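# Place yellow sponge on the blue-foam-block desk, else tote

## Task

Set the yellow sponge down resting directly on the desk surface that carries a blue foam block (not on top of any other item on that desk). If no desk in the room carries a blue foam block, put the sponge inside the tote near the door, fully within it and not draped over its rim. Every foam block must stay exactly where it was and keep its orientation, no new item may end up on the floor, and the cartons must remain standing on their desks. The robot must not tip over or be left leaning, and the result must hold without the robot supporting anything when it finishes.

## Robot and tools

ROBOT. A Hello Robot Stretch 3 with one arm: a two-wheel base (0.33 m long, 0.34 m wide) that drives forward/back and turns in place but cannot slide sideways; a lift carrying the arm up a mast; a telescoping arm that reaches out to the robot's right; a wrist (yaw, pitch, roll) and a two-finger gripper with round 0.04 m pads. To shift the gripper forward or back you drive the base. Turns pivot about the point midway between the drive wheels, 0.05 m behind the front edge. Stowed (arm in, wrist folded) the wrist pokes up to 0.06 m past the right side and a turn sweeps a 0.28 m radius; an unfolded level gripper reaches beyond that. Cameras: head_camera and nav_camera on the head (aimed by head_pan_rad and head_tilt_rad), wrist_camera on the gripper. A loose object may occasionally get nudged by something.

FRAMES. Base frame: origin on the floor midway between the drive wheels, x forward, y left, z up. hand_pose is reported in it, located where the closed fingertips meet; with all wrist joints at zero its x axis is up, y points back along the arm toward the mast, z toward the rear. The odometry frame is the base frame at the start; heading is positive to the left, within -3.142..3.142.

execute_actions. Argument actions: a list run in order (empty list just returns the current state and images). Each action: {"robot": ..., "steps": n, "until": ...}. steps is 1 to 450 control steps at 30 per second (default 1); {"steps": n} alone only waits. robot is one of: a single command; a list of up to 8 commands and {"pause_s": s} (s at most 15) run one after another; or {"stop": true}, which brakes everything and clears the queue. A command may hold:
- base: exactly one key. translate_m: a relative distance in metres from where the base is when that command begins, forward positive, magnitude at most 1. rotate_rad: a relative turn in radians, left (counter-clockwise seen from above) positive, magnitude at most 3.2.
- joints: absolute targets by name; unnamed joints keep their targets. lift_m 0 to 1.1 (arm height); arm_m 0 to 0.52 (extension); wrist_yaw_rad -1.345 to 4.42 (0 along the arm, positive toward the front, 3.0 folded over the base); wrist_pitch_rad -1.57 to 0.451 (0 level, negative tips down); wrist_roll_rad -2.911 to 2.911 (0 fingers side by side); gripper_m -0.089 to 0.179 (larger is wider; the real gap is 0.007 less when nearly shut, 0.025 less when wide, zero below 0.007); head_pan_rad -3.953 to 1.73 (0 forward, positive left, -1.57 looks along the arm); head_tilt_rad -1.53 to 0.419 (negative looks down).
- contact_limits: {"arm_m": effort percent 1 to 100}, the motor effort at which that arm motion halts; kept until the next arm command; values above the maximum are reduced.
Base and joint motions in one command start together and keep going across later actions and while you think. A new command acts immediately and cancels the rest of an older queue. In a queue, the next command starts only after every motion of the previous one ends done (off_target also counts for base and gripper); otherwise the rest is dropped. An out-of-range or malformed action rejects the whole call.
until ends an action early: {"robot": {"status": "ended"}} once nothing is moving and no queue runs; or field tests like {"lift_m": [">", 0.3], "base_status": ["!=", "moving"]} using =, !=, <, <=, >, >= against printed values (three decimals; base values four). Avoid exact "=" on readings. {"any": {"status": "ended"}} fires when any one motion or the queue finishes.

RESULT LINES. base_status with progress in brackets (travelled of goal); joint_goals; joint_status; measured_speeds; refusals, queue, queue_left; on_its_own (goals changed by the robot, slack or switched-off joints, leaning beyond 3 degrees); base_tilt (degrees forward/right); lidar_m (12 distances, 30 degree sectors counter-clockwise from straight ahead, plane 0.17 m high, "-" = nothing); wrist_depth_mm and head_depth_mm (7x7 median depths); motor_effort (percent, peak in brackets, fairly noisy); base_odometry, turned_by_wheels, turned_by_imu; contact_limits; lines starting refused:, dropped:, replaced:. Status words: moving, done, off_target (rested short, may still push), contact_stop (joint went slack), time_out, stopped, not_commanded, torque_fault (wrist servo off about 10 s, refuses goals). Images from every camera come back after each call.

zoom_image: camera (head_camera, nav_camera or wrist_camera) and region [x0, y0, x1, y1] in pixels of that camera's latest image, top-left origin, at most 504 by 504.

finished_scene: scene (the current scene's number). Irreversible; let all motion end first, since leftover motion is braked afterward.

SPEED. Fast driving (0.30 m/s, 1.9 rad/s) needs lift_m under 0.30, arm_m under 0.03 and wrist_yaw_rad over 2.54; otherwise 0.10 m/s and 0.63 rad/s.

GRIPPING. Close to a gripper_m below the object's width (lower squeezes harder; too hard trips a stall guard that weakens grip). Open at least 0.02 above the touching value. Neither reading nor done proves a hold; check images.

CAUTIONS. Fold or unfold the wrist only with lift_m 0.32 to 0.95, wrist_pitch_rad -0.4 and roll near 0; once folded the lift may go to 0.25. With yaw below -0.4 keep pitch at -0.5 or lower. Pushing on something rigid with the gripper above about 0.45 m, a second push after a contact_stop, raising the contact limit, or driving while hooked on something can tip the robot; snags while driving (especially backward) too. If base_tilt shows a lean, reverse the last move in small steps, free the gripper, and lower lift_m to about 0.2 if needed. Avoid drops, slams and hard pushes; don't bump foam blocks or cartons. The simulation keeps running while you think.

Each tool is called as name(argument=value, ...) on one line, values as JSON.

## Session

execute_actions(actions=[])

Scene clock: 0.00 s.
robot.base_odometry: x=+0.000 y=+0.000 heading=+0.000 (m, m, rad; robot's odometry frame)
robot.turned_by_wheels: +0.000 (rad since the last result)
robot.turned_by_imu: +0.000 (rad since the last result)
robot.base_tilt: forward=+0.6 right=-0.7 (deg)
robot.lidar_m: 1.47 2.06 1.91 1.62 2.31 1.98 1.68 1.95 2.12 2.04 2.13 1.45
robot.head_depth_mm: 1673 1665 1682 1665 1661 1653 1010 / 1731 1711 1710 1701 1712 1682 1031 / 1752 1757 1744 1738 1737 1678 1058 / 1783 1783 1784 1779 1779 1196 1073 / 1810 1829 1825 1816 1816 1212 1107 / 1853 1863 1863 1860 1857 1837 1131 / 1891 1915 1916 1899 1904 1898 1158
robot.base_status: not_commanded
robot.joint_positions: lift_m=+0.571 arm_m=-0.001 wrist_yaw_rad=+2.946 wrist_pitch_rad=-0.420 wrist_roll_rad=-0.008 gripper_m=+0.037 head_pan_rad=-0.011 head_tilt_rad=+0.013
robot.joint_goals: lift_m=+0.571 arm_m=-0.001 wrist_yaw_rad=+2.946 wrist_pitch_rad=-0.420 wrist_roll_rad=-0.008 gripper_m=+0.037 head_pan_rad=-0.011 head_tilt_rad=+0.013
robot.joint_status: lift_m=not_commanded arm_m=not_commanded wrist_yaw_rad=not_commanded wrist_pitch_rad=not_commanded wrist_roll_rad=not_commanded gripper_m=not_commanded head_pan_rad=not_commanded head_tilt_rad=not_commanded
robot.measured_speeds: translate_m=+0.000 rotate_rad=+0.000 lift_m=+0.000 arm_m=+0.000 wrist_yaw_rad=+0.000 wrist_pitch_rad=+0.000 wrist_roll_rad=+0.000 head_pan_rad=+0.000 head_tilt_rad=+0.000
robot: refusals=0 queue=idle queue_left=0
robot.motor_effort: left_wheel=+0 right_wheel=-1 lift_m=+40 arm_m=+0 wrist_yaw_rad=+0 wrist_pitch_rad=+5 wrist_roll_rad=+0 gripper_m=+0 head_pan_rad=+0 head_tilt_rad=+3 (%)
robot.hand_pose: x=+0.0224 y=+0.0757 z=+0.5831 quat_wxyz=(+0.214, +0.700, +0.080, +0.677) (m; robot's base frame)
robot.wrist_depth_mm: - - - - - - - / - - - - - - - / - - - - - - - / - - - - - - - / 906 915 - 931 978 934 928 / 766 767 740 798 770 800 802 / 673 667 681 675 686 679 707
pictures: head_camera (sideways: a quarter turn clockwise sets it upright), nav_camera (sideways: a quarter turn counterclockwise sets it upright), wrist_camera
Images, in order (width x height): head_camera 896x504, nav_camera 672x504, wrist_camera 644x364.

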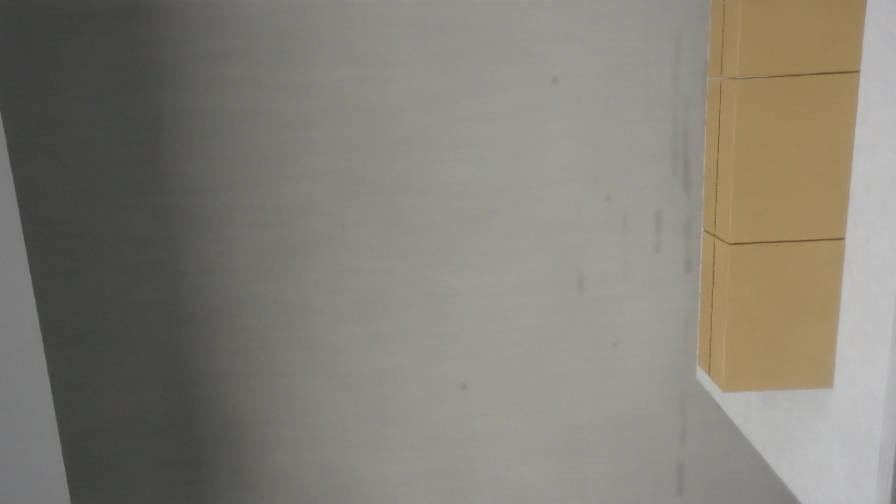

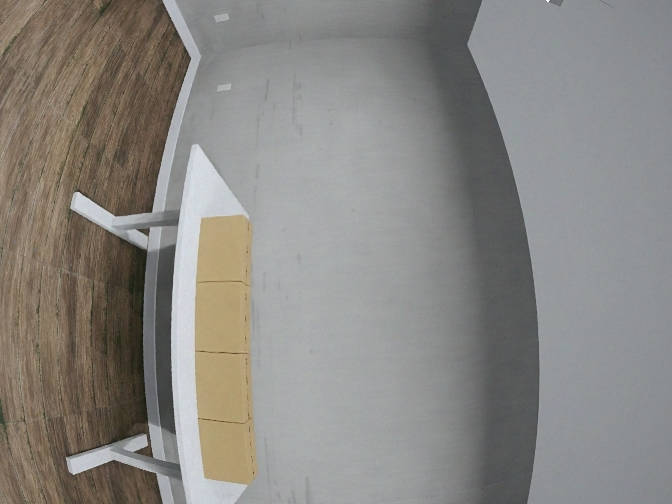

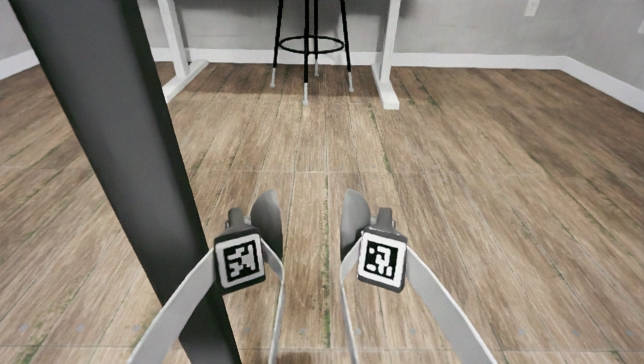

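Look around.

execute_actions(actions=[{"robot":{"joints":{"head_pan_rad":1.5,"head_tilt_rad":-0.5}},"steps":200,"until":{"robot":{"status":"ended"}}}])

execute_actions(actions=[{"robot":{"joints":{"head_pan_rad":-1.5}},"steps":200,"until":{"robot":{"status":"ended"}}}])

execute_actions(actions=[{"robot":{"joints":{"head_pan_rad":-3.1}},"steps":200,"until":{"robot":{"status":"ended"}}}])

Scene clock: 1.93 s.
robot.base_odometry: x=+0.000 y=+0.000 heading=+0.000 (m, m, rad; robot's odometry frame)
robot.turned_by_wheels: +0.000 (rad since the last result)
robot.turned_by_imu: +0.000 (rad since the last result)
robot.base_tilt: forward=+0.5 right=-0.8 (deg)
robot.lidar_m: 1.47 2.05 1.90 1.62 2.31 1.98 1.68 1.95 2.12 2.04 2.14 1.45
robot.head_depth_mm: 1960 2101 1806 2386 2001 1604 1340 / 1980 2126 1623 2462 2023 1613 1337 / 1974 2146 1640 2344 1961 1614 1343 / 1992 2171 1668 2486 2019 1620 1348 / 2035 2214 1694 2589 2047 1633 1358 / 2067 2232 1755 2561 2046 1649 1362 / 2067 2245 2090 2581 2071 1649 1367
robot.base_status: not_commanded
robot.joint_positions: lift_m=+0.571 arm_m=-0.001 wrist_yaw_rad=+2.946 wrist_pitch_rad=-0.420 wrist_roll_rad=-0.008 gripper_m=+0.037 head_pan_rad=+1.493 head_tilt_rad=-0.493
robot.joint_goals: lift_m=+0.571 arm_m=-0.001 wrist_yaw_rad=+2.946 wrist_pitch_rad=-0.420 wrist_roll_rad=-0.008 gripper_m=+0.037 head_pan_rad=+1.500 head_tilt_rad=-0.500
robot.joint_status: lift_m=not_commanded arm_m=not_commanded wrist_yaw_rad=not_commanded wrist_pitch_rad=not_commanded wrist_roll_rad=not_commanded gripper_m=not_commanded head_pan_rad=done head_tilt_rad=done
robot.measured_speeds: translate_m=+0.000 rotate_rad=+0.000 lift_m=+0.000 arm_m=+0.000 wrist_yaw_rad=+0.000 wrist_pitch_rad=+0.000 wrist_roll_rad=+0.000 head_pan_rad=+0.000 head_tilt_rad=+0.000
robot: refusals=0 queue=done queue_left=0
robot.motor_effort: left_wheel=+0(0) right_wheel=-1(1) lift_m=+40(40) arm_m=+0(0) wrist_yaw_rad=-1(1) wrist_pitch_rad=+5(5) wrist_roll_rad=+1(0) gripper_m=+0(0) head_pan_rad=+3(47) head_tilt_rad=-4(37) (%)
robot.hand_pose: x=+0.0224 y=+0.0757 z=+0.5831 quat_wxyz=(+0.214, +0.700, +0.080, +0.677) (m; robot's base frame)
robot.wrist_depth_mm: - - - - - - - / - - - - - - - / - - - - - - - / - - - - - - - / 901 877 - 923 935 911 945 / 751 772 738 793 761 800 781 / 682 678 689 688 671 686 687
pictures: head_camera (sideways: a quarter turn clockwise sets it upright), nav_camera (sideways: a quarter turn counterclockwise sets it upright), wrist_camera
Images, in order (width x height): head_camera 896x504, nav_camera 672x504, wrist_camera 644x364.

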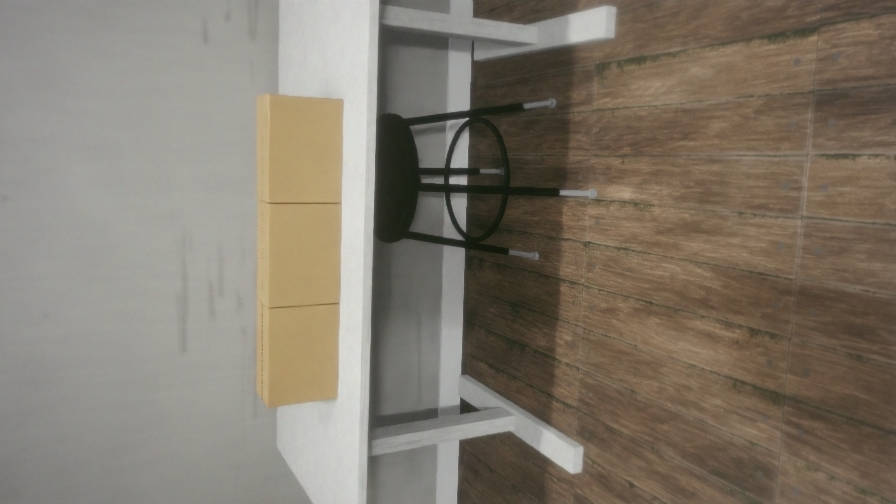

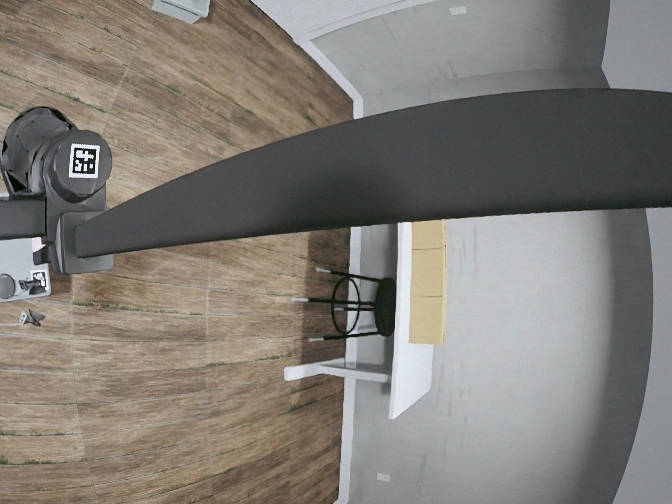

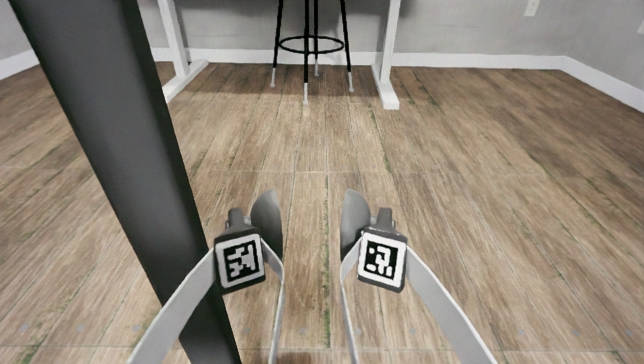

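Scene clock: 3.77 s.
robot.base_odometry: x=+0.000 y=+0.000 heading=+0.000 (m, m, rad; robot's odometry frame)
robot.turned_by_wheels: +0.000 (rad since the last result)
robot.turned_by_imu: +0.000 (rad since the last result)
robot.base_tilt: forward=+0.6 right=-0.8 (deg)
robot.lidar_m: 1.47 2.06 1.91 1.63 2.31 1.98 1.68 1.95 2.12 2.03 2.13 1.45
robot.head_depth_mm: 1993 2163 1694 2458 2006 1599 1334 / 2077 2197 1754 2525 2030 1607 1340 / 2104 2280 2178 2599 2052 1621 1349 / 2178 2317 2493 2639 2021 1615 1348 / 2203 2395 2616 2769 2040 1632 1364 / 2270 2478 2692 2745 2072 1647 1363 / 2331 2553 2780 2796 2061 1639 1362
robot.base_status: not_commanded
robot.joint_positions: lift_m=+0.571 arm_m=-0.001 wrist_yaw_rad=+2.946 wrist_pitch_rad=-0.420 wrist_roll_rad=-0.008 gripper_m=+0.037 head_pan_rad=-1.493 head_tilt_rad=-0.494
robot.joint_goals: lift_m=+0.571 arm_m=-0.001 wrist_yaw_rad=+2.946 wrist_pitch_rad=-0.420 wrist_roll_rad=-0.008 gripper_m=+0.037 head_pan_rad=-1.500 head_tilt_rad=-0.500
robot.joint_status: lift_m=not_commanded arm_m=not_commanded wrist_yaw_rad=not_commanded wrist_pitch_rad=not_commanded wrist_roll_rad=not_commanded gripper_m=not_commanded head_pan_rad=done head_tilt_rad=done
robot.measured_speeds: translate_m=+0.000 rotate_rad=+0.000 lift_m=+0.000 arm_m=+0.000 wrist_yaw_rad=+0.000 wrist_pitch_rad=+0.000 wrist_roll_rad=+0.000 head_pan_rad=+0.000 head_tilt_rad=+0.000
robot: refusals=0 queue=done queue_left=0
robot.motor_effort: left_wheel=+0(0) right_wheel=+0(0) lift_m=+40(41) arm_m=+0(0) wrist_yaw_rad=-1(1) wrist_pitch_rad=+5(5) wrist_roll_rad=+1(1) gripper_m=+0(0) head_pan_rad=-4(48) head_tilt_rad=-3(4) (%)
robot.hand_pose: x=+0.0224 y=+0.0757 z=+0.5831 quat_wxyz=(+0.214, +0.700, +0.080, +0.677) (m; robot's base frame)
robot.wrist_depth_mm: - - - - - - - / - - - - - - - / - - - - - - - / - - - - - - - / 877 896 - 931 954 944 961 / 771 755 762 785 772 795 820 / 684 678 671 680 675 687 691
pictures: head_camera (sideways: a quarter turn clockwise sets it upright), nav_camera (sideways: a quarter turn counterclockwise sets it upright), wrist_camera
Images, in order (width x height): head_camera 896x504, nav_camera 672x504, wrist_camera 644x364.

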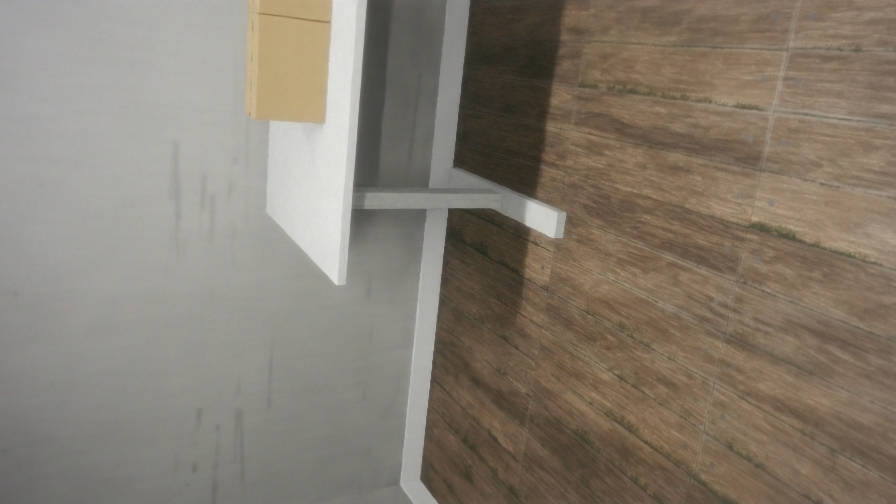

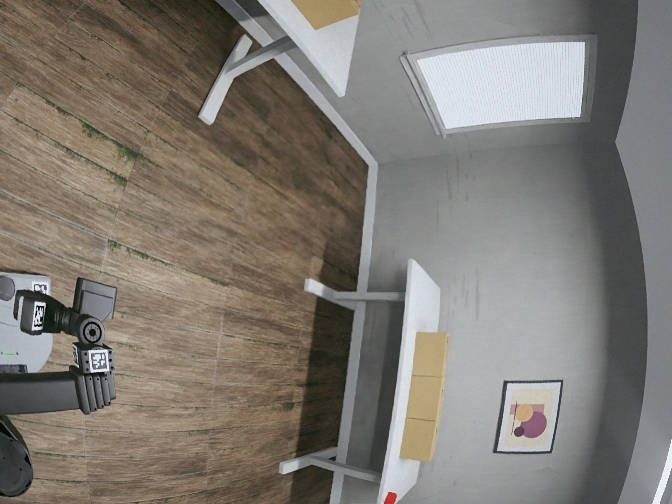

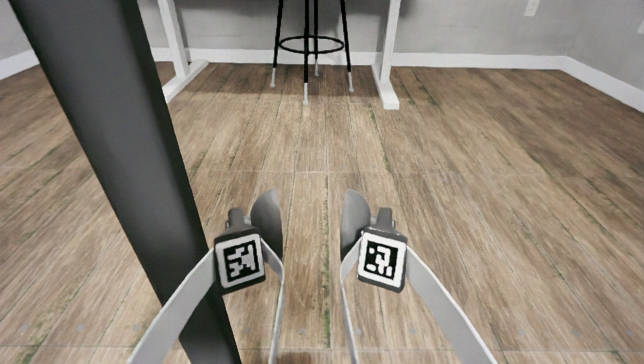

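Scene clock: 5.07 s.
robot.base_odometry: x=+0.000 y=+0.000 heading=+0.000 (m, m, rad; robot's odometry frame)
robot.turned_by_wheels: +0.000 (rad since the last result)
robot.turned_by_imu: +0.000 (rad since the last result)
robot.base_tilt: forward=+0.6 right=-0.7 (deg)
robot.lidar_m: 1.47 2.06 1.91 1.62 2.31 1.98 1.68 1.95 2.11 2.04 2.13 1.45
robot.head_depth_mm: 1616 1734 1899 2054 2022 1607 1341 / 1657 1797 1926 2107 2013 1615 1341 / 1632 1757 1896 2134 1997 1613 1354 / 1703 1814 1931 2191 2023 1617 1358 / 1743 1866 2008 2231 2046 1630 1356 / 1763 1908 2053 2235 2063 1637 1365 / 1711 1834 2150 2427 2073 1649 1360
robot.base_status: not_commanded
robot.joint_positions: lift_m=+0.571 arm_m=-0.001 wrist_yaw_rad=+2.946 wrist_pitch_rad=-0.420 wrist_roll_rad=-0.008 gripper_m=+0.037 head_pan_rad=-3.093 head_tilt_rad=-0.494
robot.joint_goals: lift_m=+0.571 arm_m=-0.001 wrist_yaw_rad=+2.946 wrist_pitch_rad=-0.420 wrist_roll_rad=-0.008 gripper_m=+0.037 head_pan_rad=-3.100 head_tilt_rad=-0.500
robot.joint_status: lift_m=not_commanded arm_m=not_commanded wrist_yaw_rad=not_commanded wrist_pitch_rad=not_commanded wrist_roll_rad=not_commanded gripper_m=not_commanded head_pan_rad=done head_tilt_rad=done
robot.measured_speeds: translate_m=+0.000 rotate_rad=+0.000 lift_m=+0.000 arm_m=+0.000 wrist_yaw_rad=+0.000 wrist_pitch_rad=+0.000 wrist_roll_rad=+0.000 head_pan_rad=+0.000 head_tilt_rad=+0.000
robot: refusals=0 queue=done queue_left=0
robot.motor_effort: left_wheel=+0(0) right_wheel=-1(1) lift_m=+40(40) arm_m=+0(0) wrist_yaw_rad=+0(0) wrist_pitch_rad=+5(5) wrist_roll_rad=+0(1) gripper_m=+0(0) head_pan_rad=-4(49) head_tilt_rad=-3(3) (%)
robot.hand_pose: x=+0.0224 y=+0.0757 z=+0.5831 quat_wxyz=(+0.214, +0.700, +0.080, +0.677) (m; robot's base frame)
robot.wrist_depth_mm: - - - - - - - / - - - - - - - / - - - - - - - / - - - - - - - / 902 907 - 927 976 934 937 / 762 769 731 767 737 793 808 / 663 695 664 685 679 680 682
pictures: head_camera (sideways: a quarter turn clockwise sets it upright), nav_camera (sideways: a quarter turn counterclockwise sets it upright), wrist_camera
Images, in order (width x height): head_camera 896x504, nav_camera 672x504, wrist_camera 644x364.

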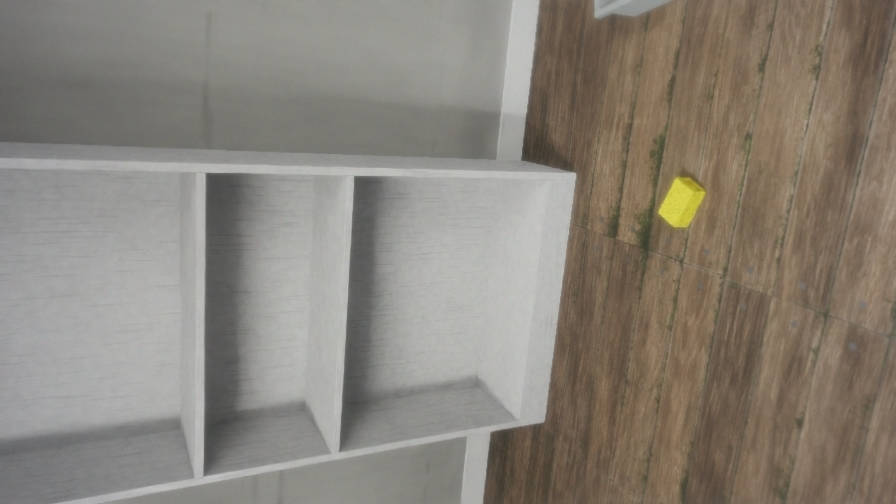

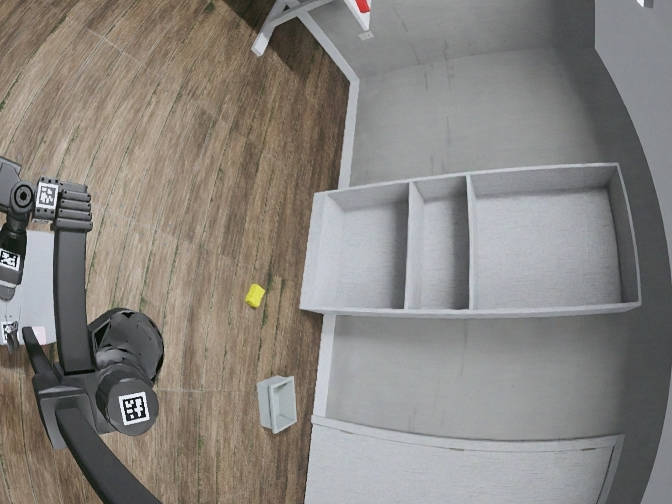

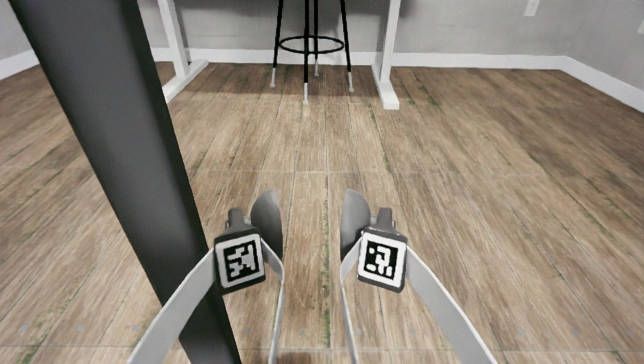

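execute_actions(actions=[{"robot":[{"base":{"translate_m":-0.7},"joints":{"head_pan_rad":-1.57,"head_tilt_rad":-1.0}},{"base":{"rotate_rad":-1.57},"joints":{"wrist_yaw_rad":0,"gripper_m":0.17}},{"joints":{"wrist_pitch_rad":-1.5,"lift_m":0.35}}],"steps":450,"until":{"robot":{"status":"ended"}}},{"steps":200,"until":{"robot":{"status":"ended"}}}])

Scene clock: 20.93 s.
robot.base_odometry: x=-0.700 y=+0.000 heading=-1.570 (m, m, rad; robot's odometry frame)
robot.turned_by_wheels: -1.570 (rad since the last result)
robot.turned_by_imu: -1.560 (rad since the last result)
robot.base_tilt: forward=+0.6 right=-0.7 (deg)
robot.lidar_m: 2.28 2.14 2.06 2.17 2.83 2.29 2.07 1.50 1.30 0.99 1.30 1.81
robot.head_depth_mm: 1184 1386 1630 1522 1346 1218 1119 / 1204 1410 1639 1525 1356 1221 - / 1043 1365 1606 1520 1360 1239 - / 1080 1422 1586 1523 1336 1242 1144 / 1107 1456 1602 1529 1359 1228 1118 / 1109 1488 1613 1524 1365 1231 1118 / 1112 1521 1622 1530 1360 1226 1120
robot.base_status: done (rotate_rad -1.5699 of -1.5700)
robot.joint_positions: lift_m=+0.350 arm_m=-0.001 wrist_yaw_rad=+0.002 wrist_pitch_rad=-1.496 wrist_roll_rad=-0.008 gripper_m=+0.170 head_pan_rad=-1.577 head_tilt_rad=-0.987
robot.joint_goals: lift_m=+0.350 arm_m=-0.001 wrist_yaw_rad=+0.000 wrist_pitch_rad=-1.500 wrist_roll_rad=-0.008 gripper_m=+0.170 head_pan_rad=-1.570 head_tilt_rad=-1.000
robot.joint_status: lift_m=done arm_m=not_commanded wrist_yaw_rad=done wrist_pitch_rad=done wrist_roll_rad=not_commanded gripper_m=done head_pan_rad=done head_tilt_rad=done
robot.measured_speeds: translate_m=+0.000 rotate_rad=+0.000 lift_m=+0.000 arm_m=+0.000 wrist_yaw_rad=+0.000 wrist_pitch_rad=+0.000 wrist_roll_rad=+0.000 head_pan_rad=+0.000 head_tilt_rad=+0.000
robot: refusals=0 queue=done queue_left=0
robot.motor_effort: left_wheel=+2(7) right_wheel=-3(6) lift_m=+32(40) arm_m=+0(0) wrist_yaw_rad=-1(4) wrist_pitch_rad=-2(5) wrist_roll_rad=+1(0) gripper_m=+0(83) head_pan_rad=+4(46) head_tilt_rad=-7(40) (%)
robot.hand_pose: x=-0.0216 y=-0.1394 z=+0.2316 quat_wxyz=(+0.521, +0.483, -0.515, -0.479) (m; robot's base frame)
robot.wrist_depth_mm: 349 357 351 363 363 368 373 / 355 361 361 367 374 378 380 / 365 371 372 383 385 381 390 / 373 377 384 - - 391 401 / 378 387 390 - - - 408 / - 398 402 - - - 423 / 398 401 408 - - - 443
pictures: head_camera (sideways: a quarter turn clockwise sets it upright), nav_camera (sideways: a quarter turn counterclockwise sets it upright), wrist_camera
Images, in order (width x height): head_camera 896x504, nav_camera 672x504, wrist_camera 644x364.

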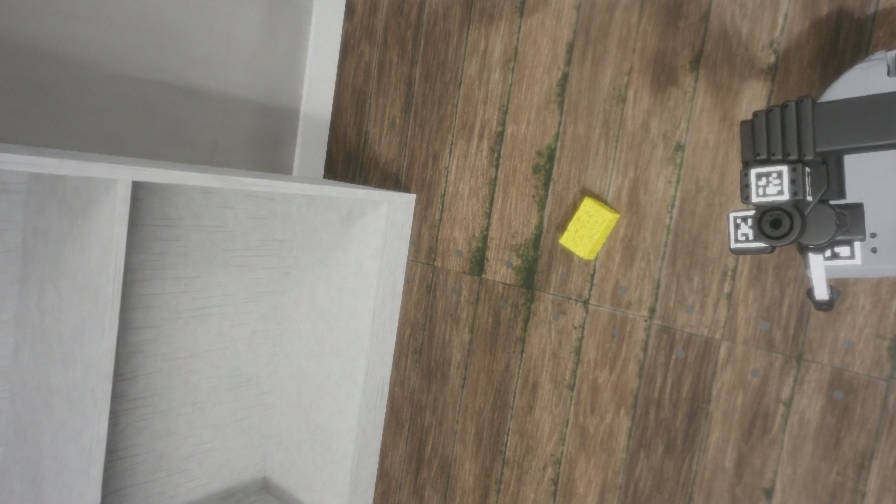

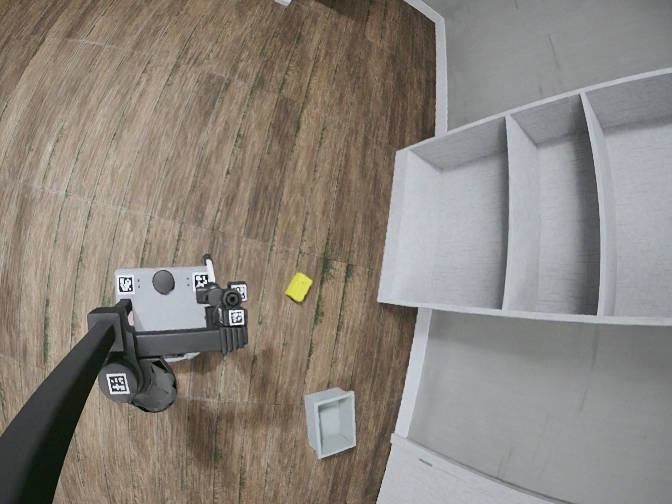

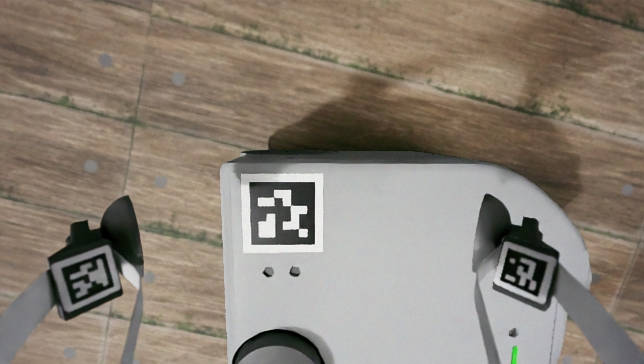

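execute_actions(actions=[{"robot":{"joints":{"arm_m":0.38,"lift_m":0.3,"wrist_pitch_rad":-1.57}},"steps":300,"until":{"robot":{"status":"ended"}}}])

Scene clock: 26.03 s.
robot.base_odometry: x=-0.700 y=+0.000 heading=-1.570 (m, m, rad; robot's odometry frame)
robot.turned_by_wheels: +0.000 (rad since the last result)
robot.turned_by_imu: +0.000 (rad since the last result)
robot.base_tilt: forward=+0.5 right=-0.7 (deg)
robot.lidar_m: 2.27 2.14 2.05 2.16 2.83 2.29 2.07 1.50 1.29 0.99 1.30 1.81
robot.head_depth_mm: 1191 1381 1617 1526 1349 1219 1110 / 1209 1411 1633 1515 1358 1217 1143 / 1048 1364 1598 1553 1348 1230 - / 1076 1421 1584 1541 1312 1227 1145 / 1108 1462 1600 1518 1362 1225 1118 / 1111 1502 1599 1525 1365 1225 1117 / 1106 1520 1632 1535 1365 1229 1120
robot.base_status: done (rotate_rad -1.5699 of -1.5700)
robot.joint_positions: lift_m=+0.300 arm_m=+0.380 wrist_yaw_rad=+0.001 wrist_pitch_rad=-1.565 wrist_roll_rad=-0.008 gripper_m=+0.170 head_pan_rad=-1.577 head_tilt_rad=-0.987
robot.joint_goals: lift_m=+0.300 arm_m=+0.380 wrist_yaw_rad=+0.000 wrist_pitch_rad=-1.570 wrist_roll_rad=-0.008 gripper_m=+0.170 head_pan_rad=-1.570 head_tilt_rad=-1.000
robot.joint_status: lift_m=done arm_m=done wrist_yaw_rad=done wrist_pitch_rad=done wrist_roll_rad=not_commanded gripper_m=done head_pan_rad=done head_tilt_rad=done
robot.measured_speeds: translate_m=+0.000 rotate_rad=+0.000 lift_m=+0.000 arm_m=+0.000 wrist_yaw_rad=+0.000 wrist_pitch_rad=+0.000 wrist_roll_rad=+0.000 head_pan_rad=+0.000 head_tilt_rad=+0.000
robot: refusals=0 queue=done queue_left=0
robot.motor_effort: left_wheel=+2(2) right_wheel=-3(3) lift_m=+32(34) arm_m=+3(5) wrist_yaw_rad=-1(2) wrist_pitch_rad=-2(3) wrist_roll_rad=+0(1) gripper_m=+1(0) head_pan_rad=+3(3) head_tilt_rad=-7(7) (%)
robot.hand_pose: x=-0.0216 y=-0.5021 z=+0.1826 quat_wxyz=(+0.504, +0.501, -0.499, -0.497) (m; robot's base frame)
robot.wrist_depth_mm: 296 298 303 305 311 313 319 / 308 310 313 311 323 325 325 / 317 317 324 285 325 335 341 / 323 329 334 337 344 347 352 / 335 341 343 349 358 359 360 / - 357 362 364 367 377 379 / 361 369 368 378 392 394 395
pictures: head_camera (sideways: a quarter turn clockwise sets it upright), nav_camera (sideways: a quarter turn counterclockwise sets it upright), wrist_camera
Images, in order (width x height): head_camera 896x504, nav_camera 672x504, wrist_camera 644x364.

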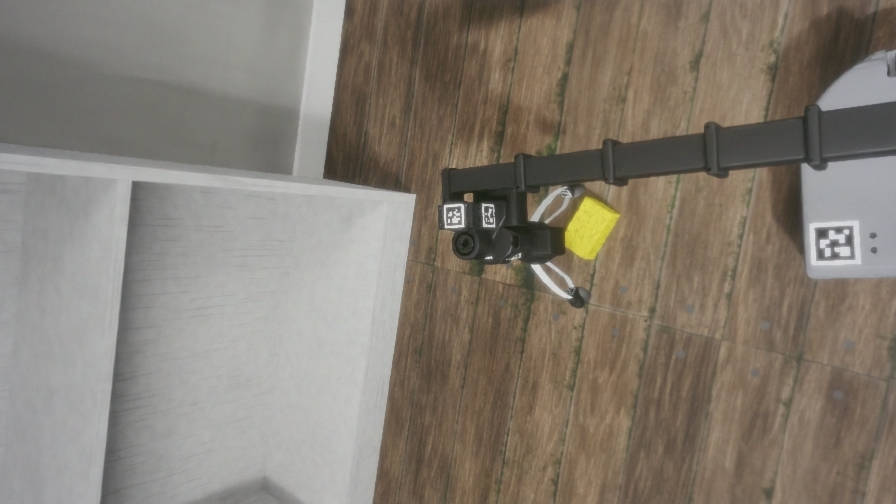

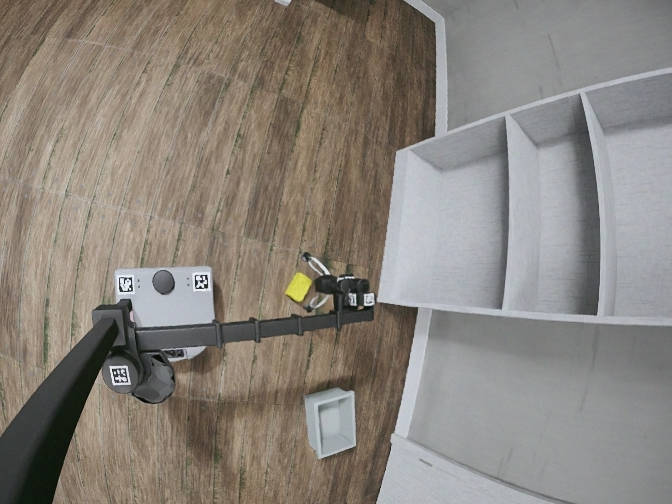

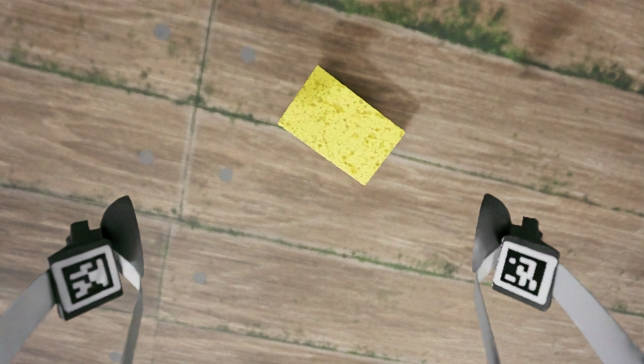

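execute_actions(actions=[{"robot":{"base":{"translate_m":-0.03},"joints":{"arm_m":0.40,"lift_m":0.22,"wrist_roll_rad":-1.0,"gripper_m":0.15}},"steps":300,"until":{"robot":{"status":"ended"}}}])

Scene clock: 29.50 s.
robot.base_odometry: x=-0.700 y=+0.030 heading=-1.570 (m, m, rad; robot's odometry frame)
robot.turned_by_wheels: +0.000 (rad since the last result)
robot.turned_by_imu: +0.000 (rad since the last result)
robot.base_tilt: forward=+0.5 right=-0.6 (deg)
robot.lidar_m: 2.31 2.17 2.07 2.16 2.83 1.86 2.04 1.50 1.29 0.98 1.32 1.84
robot.head_depth_mm: 1181 1363 1631 1509 1355 1218 1115 / 1202 1402 1644 1531 1353 1222 1143 / 1096 1372 1633 1548 1354 1220 - / 1071 1416 1569 1534 1312 1225 1140 / 1072 1449 1603 1521 1361 1230 1119 / 1101 1480 1605 1526 1356 1227 1121 / 1108 1508 1616 1526 1364 1233 1116
robot.base_status: done (translate_m -0.0300 of -0.0300)
robot.joint_positions: lift_m=+0.220 arm_m=+0.400 wrist_yaw_rad=+0.001 wrist_pitch_rad=-1.565 wrist_roll_rad=-0.993 gripper_m=+0.150 head_pan_rad=-1.577 head_tilt_rad=-0.987
robot.joint_goals: lift_m=+0.220 arm_m=+0.400 wrist_yaw_rad=+0.000 wrist_pitch_rad=-1.570 wrist_roll_rad=-1.000 gripper_m=+0.150 head_pan_rad=-1.570 head_tilt_rad=-1.000
robot.joint_status: lift_m=done arm_m=done wrist_yaw_rad=done wrist_pitch_rad=done wrist_roll_rad=done gripper_m=done head_pan_rad=done head_tilt_rad=done
robot.measured_speeds: translate_m=+0.000 rotate_rad=+0.000 lift_m=+0.000 arm_m=+0.000 wrist_yaw_rad=+0.000 wrist_pitch_rad=+0.000 wrist_roll_rad=+0.000 head_pan_rad=+0.000 head_tilt_rad=+0.000
robot: refusals=0 queue=done queue_left=0
robot.motor_effort: left_wheel=+2(3) right_wheel=-2(7) lift_m=+32(34) arm_m=+2(0) wrist_yaw_rad=-2(2) wrist_pitch_rad=-2(2) wrist_roll_rad=-3(3) gripper_m=+0(72) head_pan_rad=+3(3) head_tilt_rad=-7(7) (%)
robot.hand_pose: x=-0.0215 y=-0.5221 z=+0.1026 quat_wxyz=(+0.679, +0.676, -0.201, -0.201) (m; robot's base frame)
robot.wrist_depth_mm: 223 227 230 233 234 238 241 / 231 233 238 239 243 246 251 / 240 244 246 206 251 254 260 / 249 251 255 214 262 265 270 / 258 260 267 221 267 275 280 / 269 273 275 280 284 289 290 / 281 284 287 290 293 300 304
pictures: head_camera (sideways: a quarter turn clockwise sets it upright), nav_camera (sideways: a quarter turn counterclockwise sets it upright), wrist_camera
Images, in order (width x height): head_camera 896x504, nav_camera 672x504, wrist_camera 644x364.

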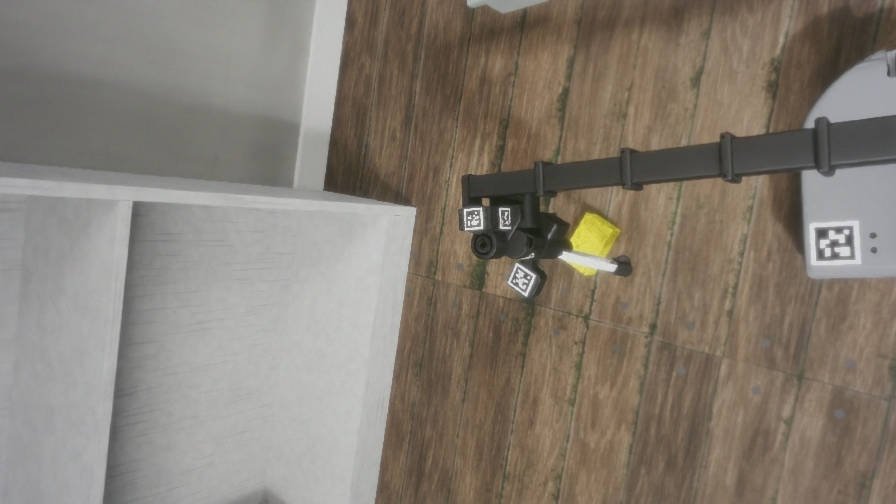

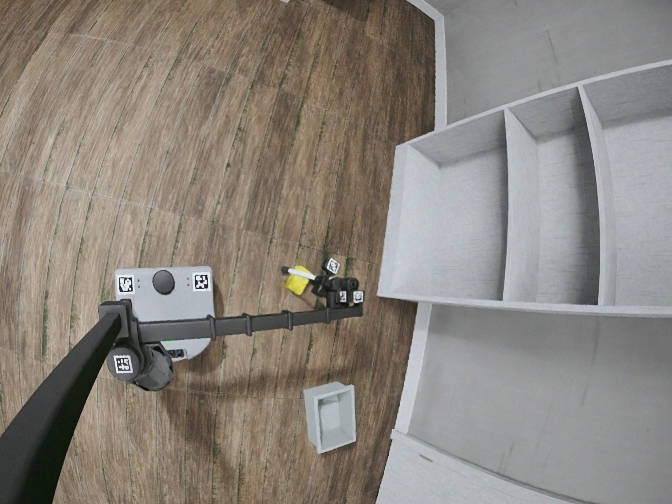

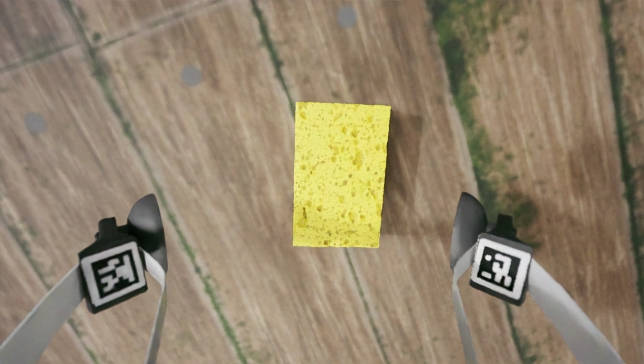

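execute_actions(actions=[{"robot":[{"joints":{"lift_m":0.145}},{"joints":{"gripper_m":0.03}},{"joints":{"lift_m":0.3}}],"steps":300,"until":{"robot":{"status":"ended"}}}])

Scene clock: 35.27 s.
robot.base_odometry: x=-0.700 y=+0.030 heading=-1.570 (m, m, rad; robot's odometry frame)
robot.turned_by_wheels: +0.000 (rad since the last result)
robot.turned_by_imu: +0.000 (rad since the last result)
robot.base_tilt: forward=+0.5 right=-0.7 (deg)
robot.lidar_m: 2.31 2.17 2.06 2.16 2.84 1.86 2.04 1.50 1.29 0.48 1.32 1.84
robot.head_depth_mm: 1185 1377 1624 1514 1353 1220 1115 / 1212 1405 1635 1526 1351 1227 1144 / 1091 1359 1645 1540 1355 1228 - / 1073 1414 1576 1549 1301 1223 1144 / 1077 1446 1606 1531 1353 1227 1117 / 1107 1476 1612 1520 1358 1228 1119 / 1108 1512 1616 1531 1368 1231 1122
robot.base_status: done (translate_m -0.0300 of -0.0300)
robot.joint_positions: lift_m=+0.300 arm_m=+0.400 wrist_yaw_rad=+0.001 wrist_pitch_rad=-1.565 wrist_roll_rad=-0.993 gripper_m=+0.031 head_pan_rad=-1.577 head_tilt_rad=-0.987
robot.joint_goals: lift_m=+0.300 arm_m=+0.400 wrist_yaw_rad=+0.000 wrist_pitch_rad=-1.570 wrist_roll_rad=-1.000 gripper_m=+0.030 head_pan_rad=-1.570 head_tilt_rad=-1.000
robot.joint_status: lift_m=done arm_m=done wrist_yaw_rad=done wrist_pitch_rad=done wrist_roll_rad=done gripper_m=done head_pan_rad=done head_tilt_rad=done
robot.measured_speeds: translate_m=+0.000 rotate_rad=+0.000 lift_m=+0.000 arm_m=+0.000 wrist_yaw_rad=+0.000 wrist_pitch_rad=+0.000 wrist_roll_rad=+0.000 head_pan_rad=+0.000 head_tilt_rad=+0.000
robot: refusals=0 queue=done queue_left=0
robot.motor_effort: left_wheel=+2(2) right_wheel=-2(3) lift_m=+47(50) arm_m=+2(3) wrist_yaw_rad=-1(1) wrist_pitch_rad=-2(2) wrist_roll_rad=-3(3) gripper_m=-12(88) head_pan_rad=+4(2) head_tilt_rad=-7(6) (%)
robot.hand_pose: x=-0.0215 y=-0.5221 z=+0.1821 quat_wxyz=(+0.679, +0.676, -0.201, -0.201) (m; robot's base frame)
robot.wrist_depth_mm: 293 293 301 306 307 313 319 / 305 306 308 310 316 320 327 / 315 316 320 130 326 334 342 / 325 329 327 135 343 347 351 / 334 341 139 140 354 358 370 / 348 354 145 146 374 381 383 / 365 367 373 377 385 403 403
pictures: head_camera (sideways: a quarter turn clockwise sets it upright), nav_camera (sideways: a quarter turn counterclockwise sets it upright), wrist_camera
Images, in order (width x height): head_camera 896x504, nav_camera 672x504, wrist_camera 644x364.

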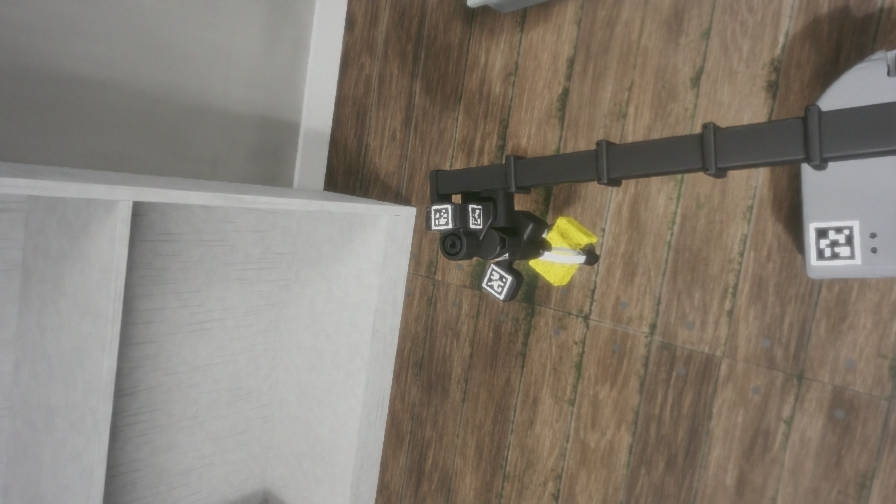

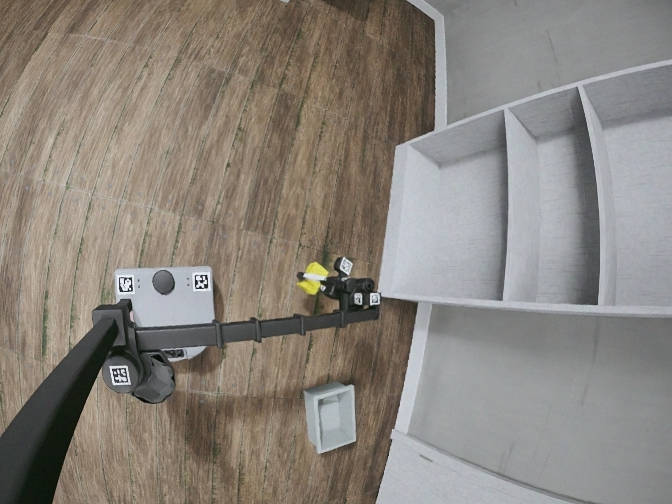

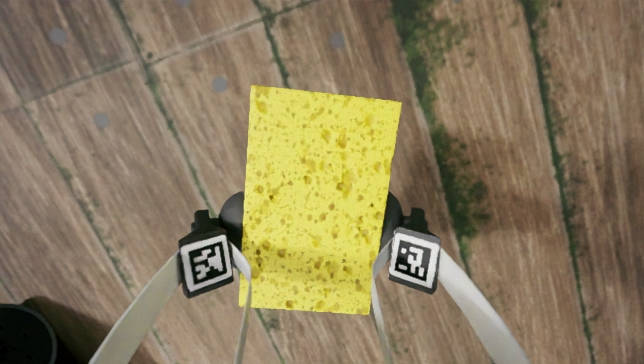

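execute_actions(actions=[{"robot":{"joints":{"lift_m":0.95,"arm_m":0.05,"wrist_roll_rad":0,"head_pan_rad":0.3,"head_tilt_rad":-0.35},"base":{"translate_m":0.5}},"steps":400,"until":{"robot":{"status":"ended"}}}])

execute_actions(actions=[{"robot":{"joints":{"head_pan_rad":1.4,"head_tilt_rad":-0.2}},"steps":400,"until":{"robot":{"status":"ended"}}}])

Scene clock: 42.63 s.
robot.base_odometry: x=-0.700 y=-0.470 heading=-1.570 (m, m, rad; robot's odometry frame)
robot.turned_by_wheels: +0.000 (rad since the last result)
robot.turned_by_imu: +0.002 (rad since the last result)
robot.base_tilt: forward=+0.5 right=-0.7 (deg)
robot.lidar_m: 1.82 1.70 2.39 1.89 2.27 2.66 2.53 1.65 1.15 1.15 1.60 1.37
robot.head_depth_mm: 1530 1611 1701 1193 1204 1839 1488 / 1610 1690 1805 1265 1280 1847 1486 / 1700 1786 1900 1327 2148 1853 1500 / 1756 1869 2003 1398 2223 1869 1494 / 1855 1989 2124 1694 1980 1855 1503 / 1957 2099 2265 1712 2527 1878 1516 / 2075 2242 2418 2612 2532 1904 1526
robot.base_status: done (translate_m +0.5000 of +0.5000)
robot.joint_positions: lift_m=+0.950 arm_m=+0.050 wrist_yaw_rad=+0.001 wrist_pitch_rad=-1.566 wrist_roll_rad=-0.006 gripper_m=+0.031 head_pan_rad=+0.293 head_tilt_rad=-0.359
robot.joint_goals: lift_m=+0.950 arm_m=+0.050 wrist_yaw_rad=+0.000 wrist_pitch_rad=-1.570 wrist_roll_rad=+0.000 gripper_m=+0.030 head_pan_rad=+0.300 head_tilt_rad=-0.350
robot.joint_status: lift_m=done arm_m=done wrist_yaw_rad=done wrist_pitch_rad=done wrist_roll_rad=done gripper_m=done head_pan_rad=done head_tilt_rad=done
robot.measured_speeds: translate_m=+0.000 rotate_rad=+0.000 lift_m=+0.000 arm_m=+0.000 wrist_yaw_rad=+0.000 wrist_pitch_rad=+0.000 wrist_roll_rad=+0.000 head_pan_rad=+0.000 head_tilt_rad=+0.000
robot: refusals=0 queue=done queue_left=0
robot.motor_effort: left_wheel=+2(8) right_wheel=-3(4) lift_m=+47(48) arm_m=-2(2) wrist_yaw_rad=-2(2) wrist_pitch_rad=-2(2) wrist_roll_rad=+3(3) gripper_m=-12(12) head_pan_rad=+4(45) head_tilt_rad=+5(41) (%)
robot.hand_pose: x=-0.0216 y=-0.1724 z=+0.8321 quat_wxyz=(+0.503, +0.501, -0.499, -0.497) (m; robot's base frame)
robot.wrist_depth_mm: 863 868 869 866 888 904 926 / 859 894 897 889 913 938 939 / 882 925 924 130 940 966 - / 947 939 980 135 - - - / - - 140 140 - - - / - - 146 145 - - - / - - - - - - -
pictures: head_camera (sideways: a quarter turn clockwise sets it upright), nav_camera (sideways: a quarter turn counterclockwise sets it upright), wrist_camera
Images, in order (width x height): head_camera 896x504, nav_camera 672x504, wrist_camera 644x364.

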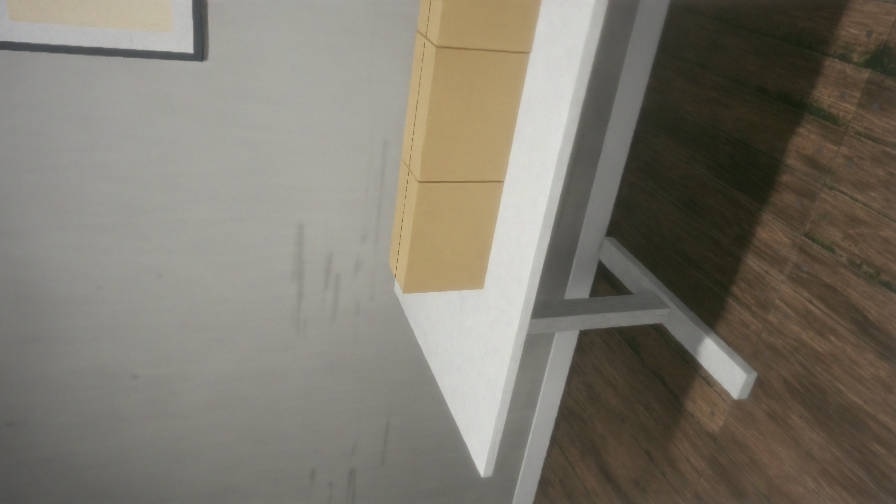

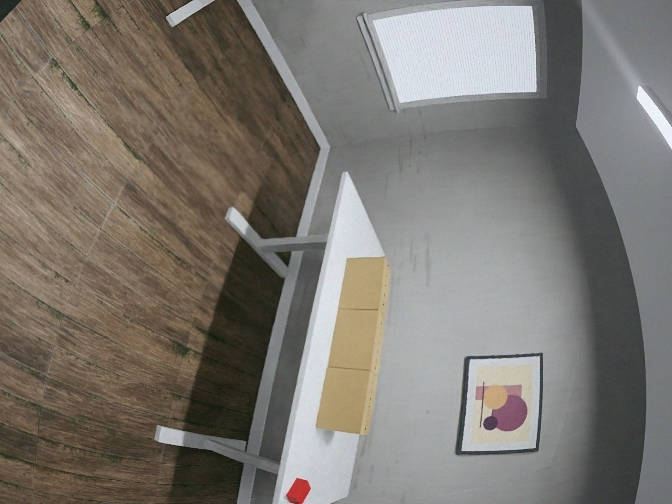

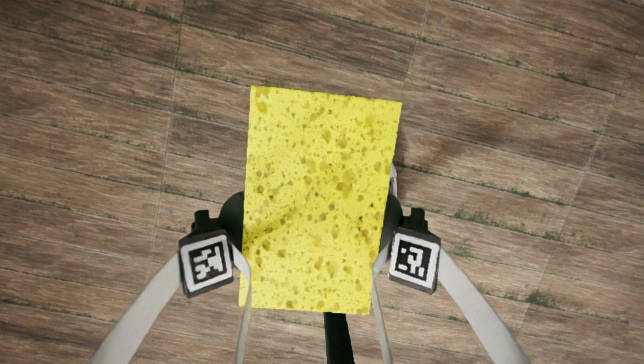

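Scene clock: 43.73 s.
robot.base_odometry: x=-0.700 y=-0.470 heading=-1.570 (m, m, rad; robot's odometry frame)
robot.turned_by_wheels: +0.000 (rad since the last result)
robot.turned_by_imu: +0.000 (rad since the last result)
robot.base_tilt: forward=+0.6 right=-0.7 (deg)
robot.lidar_m: 1.82 1.70 2.38 1.89 2.27 2.66 2.53 1.64 1.16 1.16 1.59 1.37
robot.head_depth_mm: 2076 2144 2235 2342 2444 2283 1726 / 2094 2170 2277 2332 2430 2264 1726 / 2105 2176 2268 2326 2421 2187 1749 / 2119 2185 2271 2349 1883 2289 1747 / 2128 2199 2275 2326 1697 2321 1752 / 2131 2195 2281 2333 1724 2318 1777 / 2126 2202 2293 2351 1736 2361 1779
robot.base_status: done (translate_m +0.5000 of +0.5000)
robot.joint_positions: lift_m=+0.950 arm_m=+0.050 wrist_yaw_rad=+0.001 wrist_pitch_rad=-1.566 wrist_roll_rad=-0.006 gripper_m=+0.031 head_pan_rad=+1.393 head_tilt_rad=-0.211
robot.joint_goals: lift_m=+0.950 arm_m=+0.050 wrist_yaw_rad=+0.000 wrist_pitch_rad=-1.570 wrist_roll_rad=+0.000 gripper_m=+0.030 head_pan_rad=+1.400 head_tilt_rad=-0.200
robot.joint_status: lift_m=done arm_m=done wrist_yaw_rad=done wrist_pitch_rad=done wrist_roll_rad=done gripper_m=done head_pan_rad=done head_tilt_rad=done
robot.measured_speeds: translate_m=+0.000 rotate_rad=+0.000 lift_m=+0.000 arm_m=+0.000 wrist_yaw_rad=+0.000 wrist_pitch_rad=+0.000 wrist_roll_rad=+0.000 head_pan_rad=+0.000 head_tilt_rad=+0.000
robot: refusals=0 queue=done queue_left=0
robot.motor_effort: left_wheel=+2(1) right_wheel=-3(2) lift_m=+47(46) arm_m=-3(3) wrist_yaw_rad=-1(1) wrist_pitch_rad=-2(2) wrist_roll_rad=+3(3) gripper_m=-12(13) head_pan_rad=+3(49) head_tilt_rad=+6(24) (%)
robot.hand_pose: x=-0.0216 y=-0.1724 z=+0.8321 quat_wxyz=(+0.503, +0.501, -0.499, -0.497) (m; robot's base frame)
robot.wrist_depth_mm: 836 860 864 856 871 921 920 / 889 891 887 919 880 954 946 / 915 934 919 130 945 954 - / 927 929 957 135 - - - / - - 139 141 - - - / - - 146 145 - - - / - - - - - - -
pictures: head_camera (sideways: a quarter turn clockwise sets it upright), nav_camera (sideways: a quarter turn counterclockwise sets it upright), wrist_camera
Images, in order (width x height): head_camera 896x504, nav_camera 672x504, wrist_camera 644x364.

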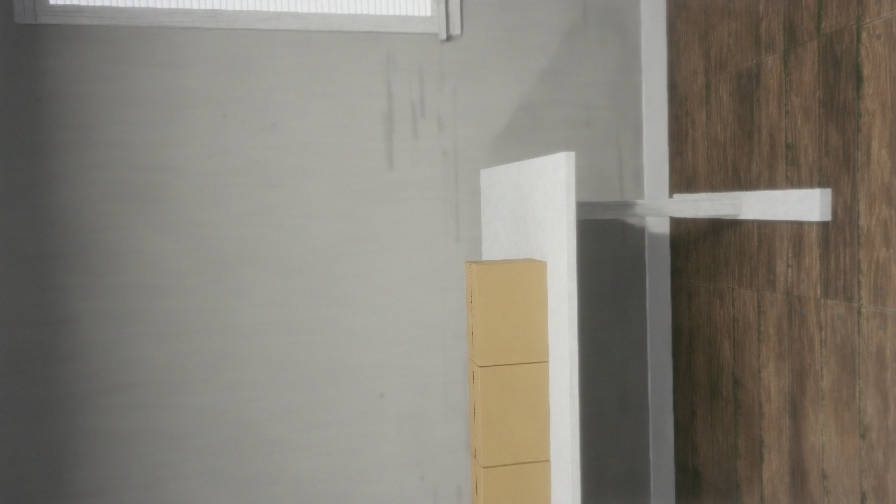

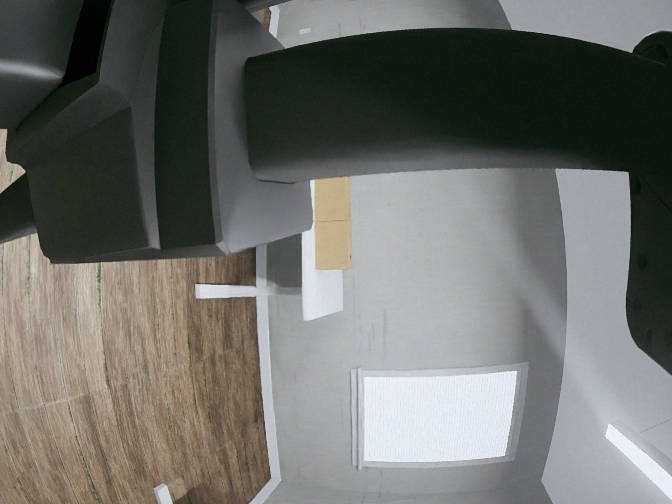

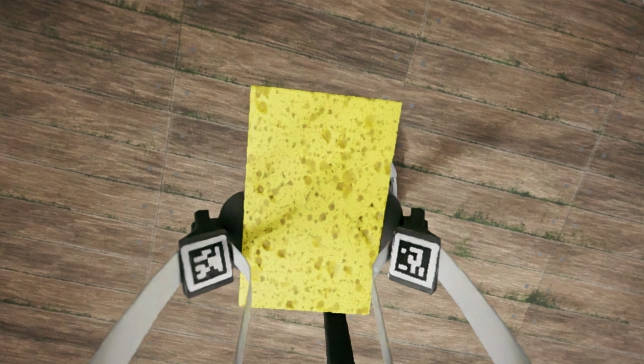

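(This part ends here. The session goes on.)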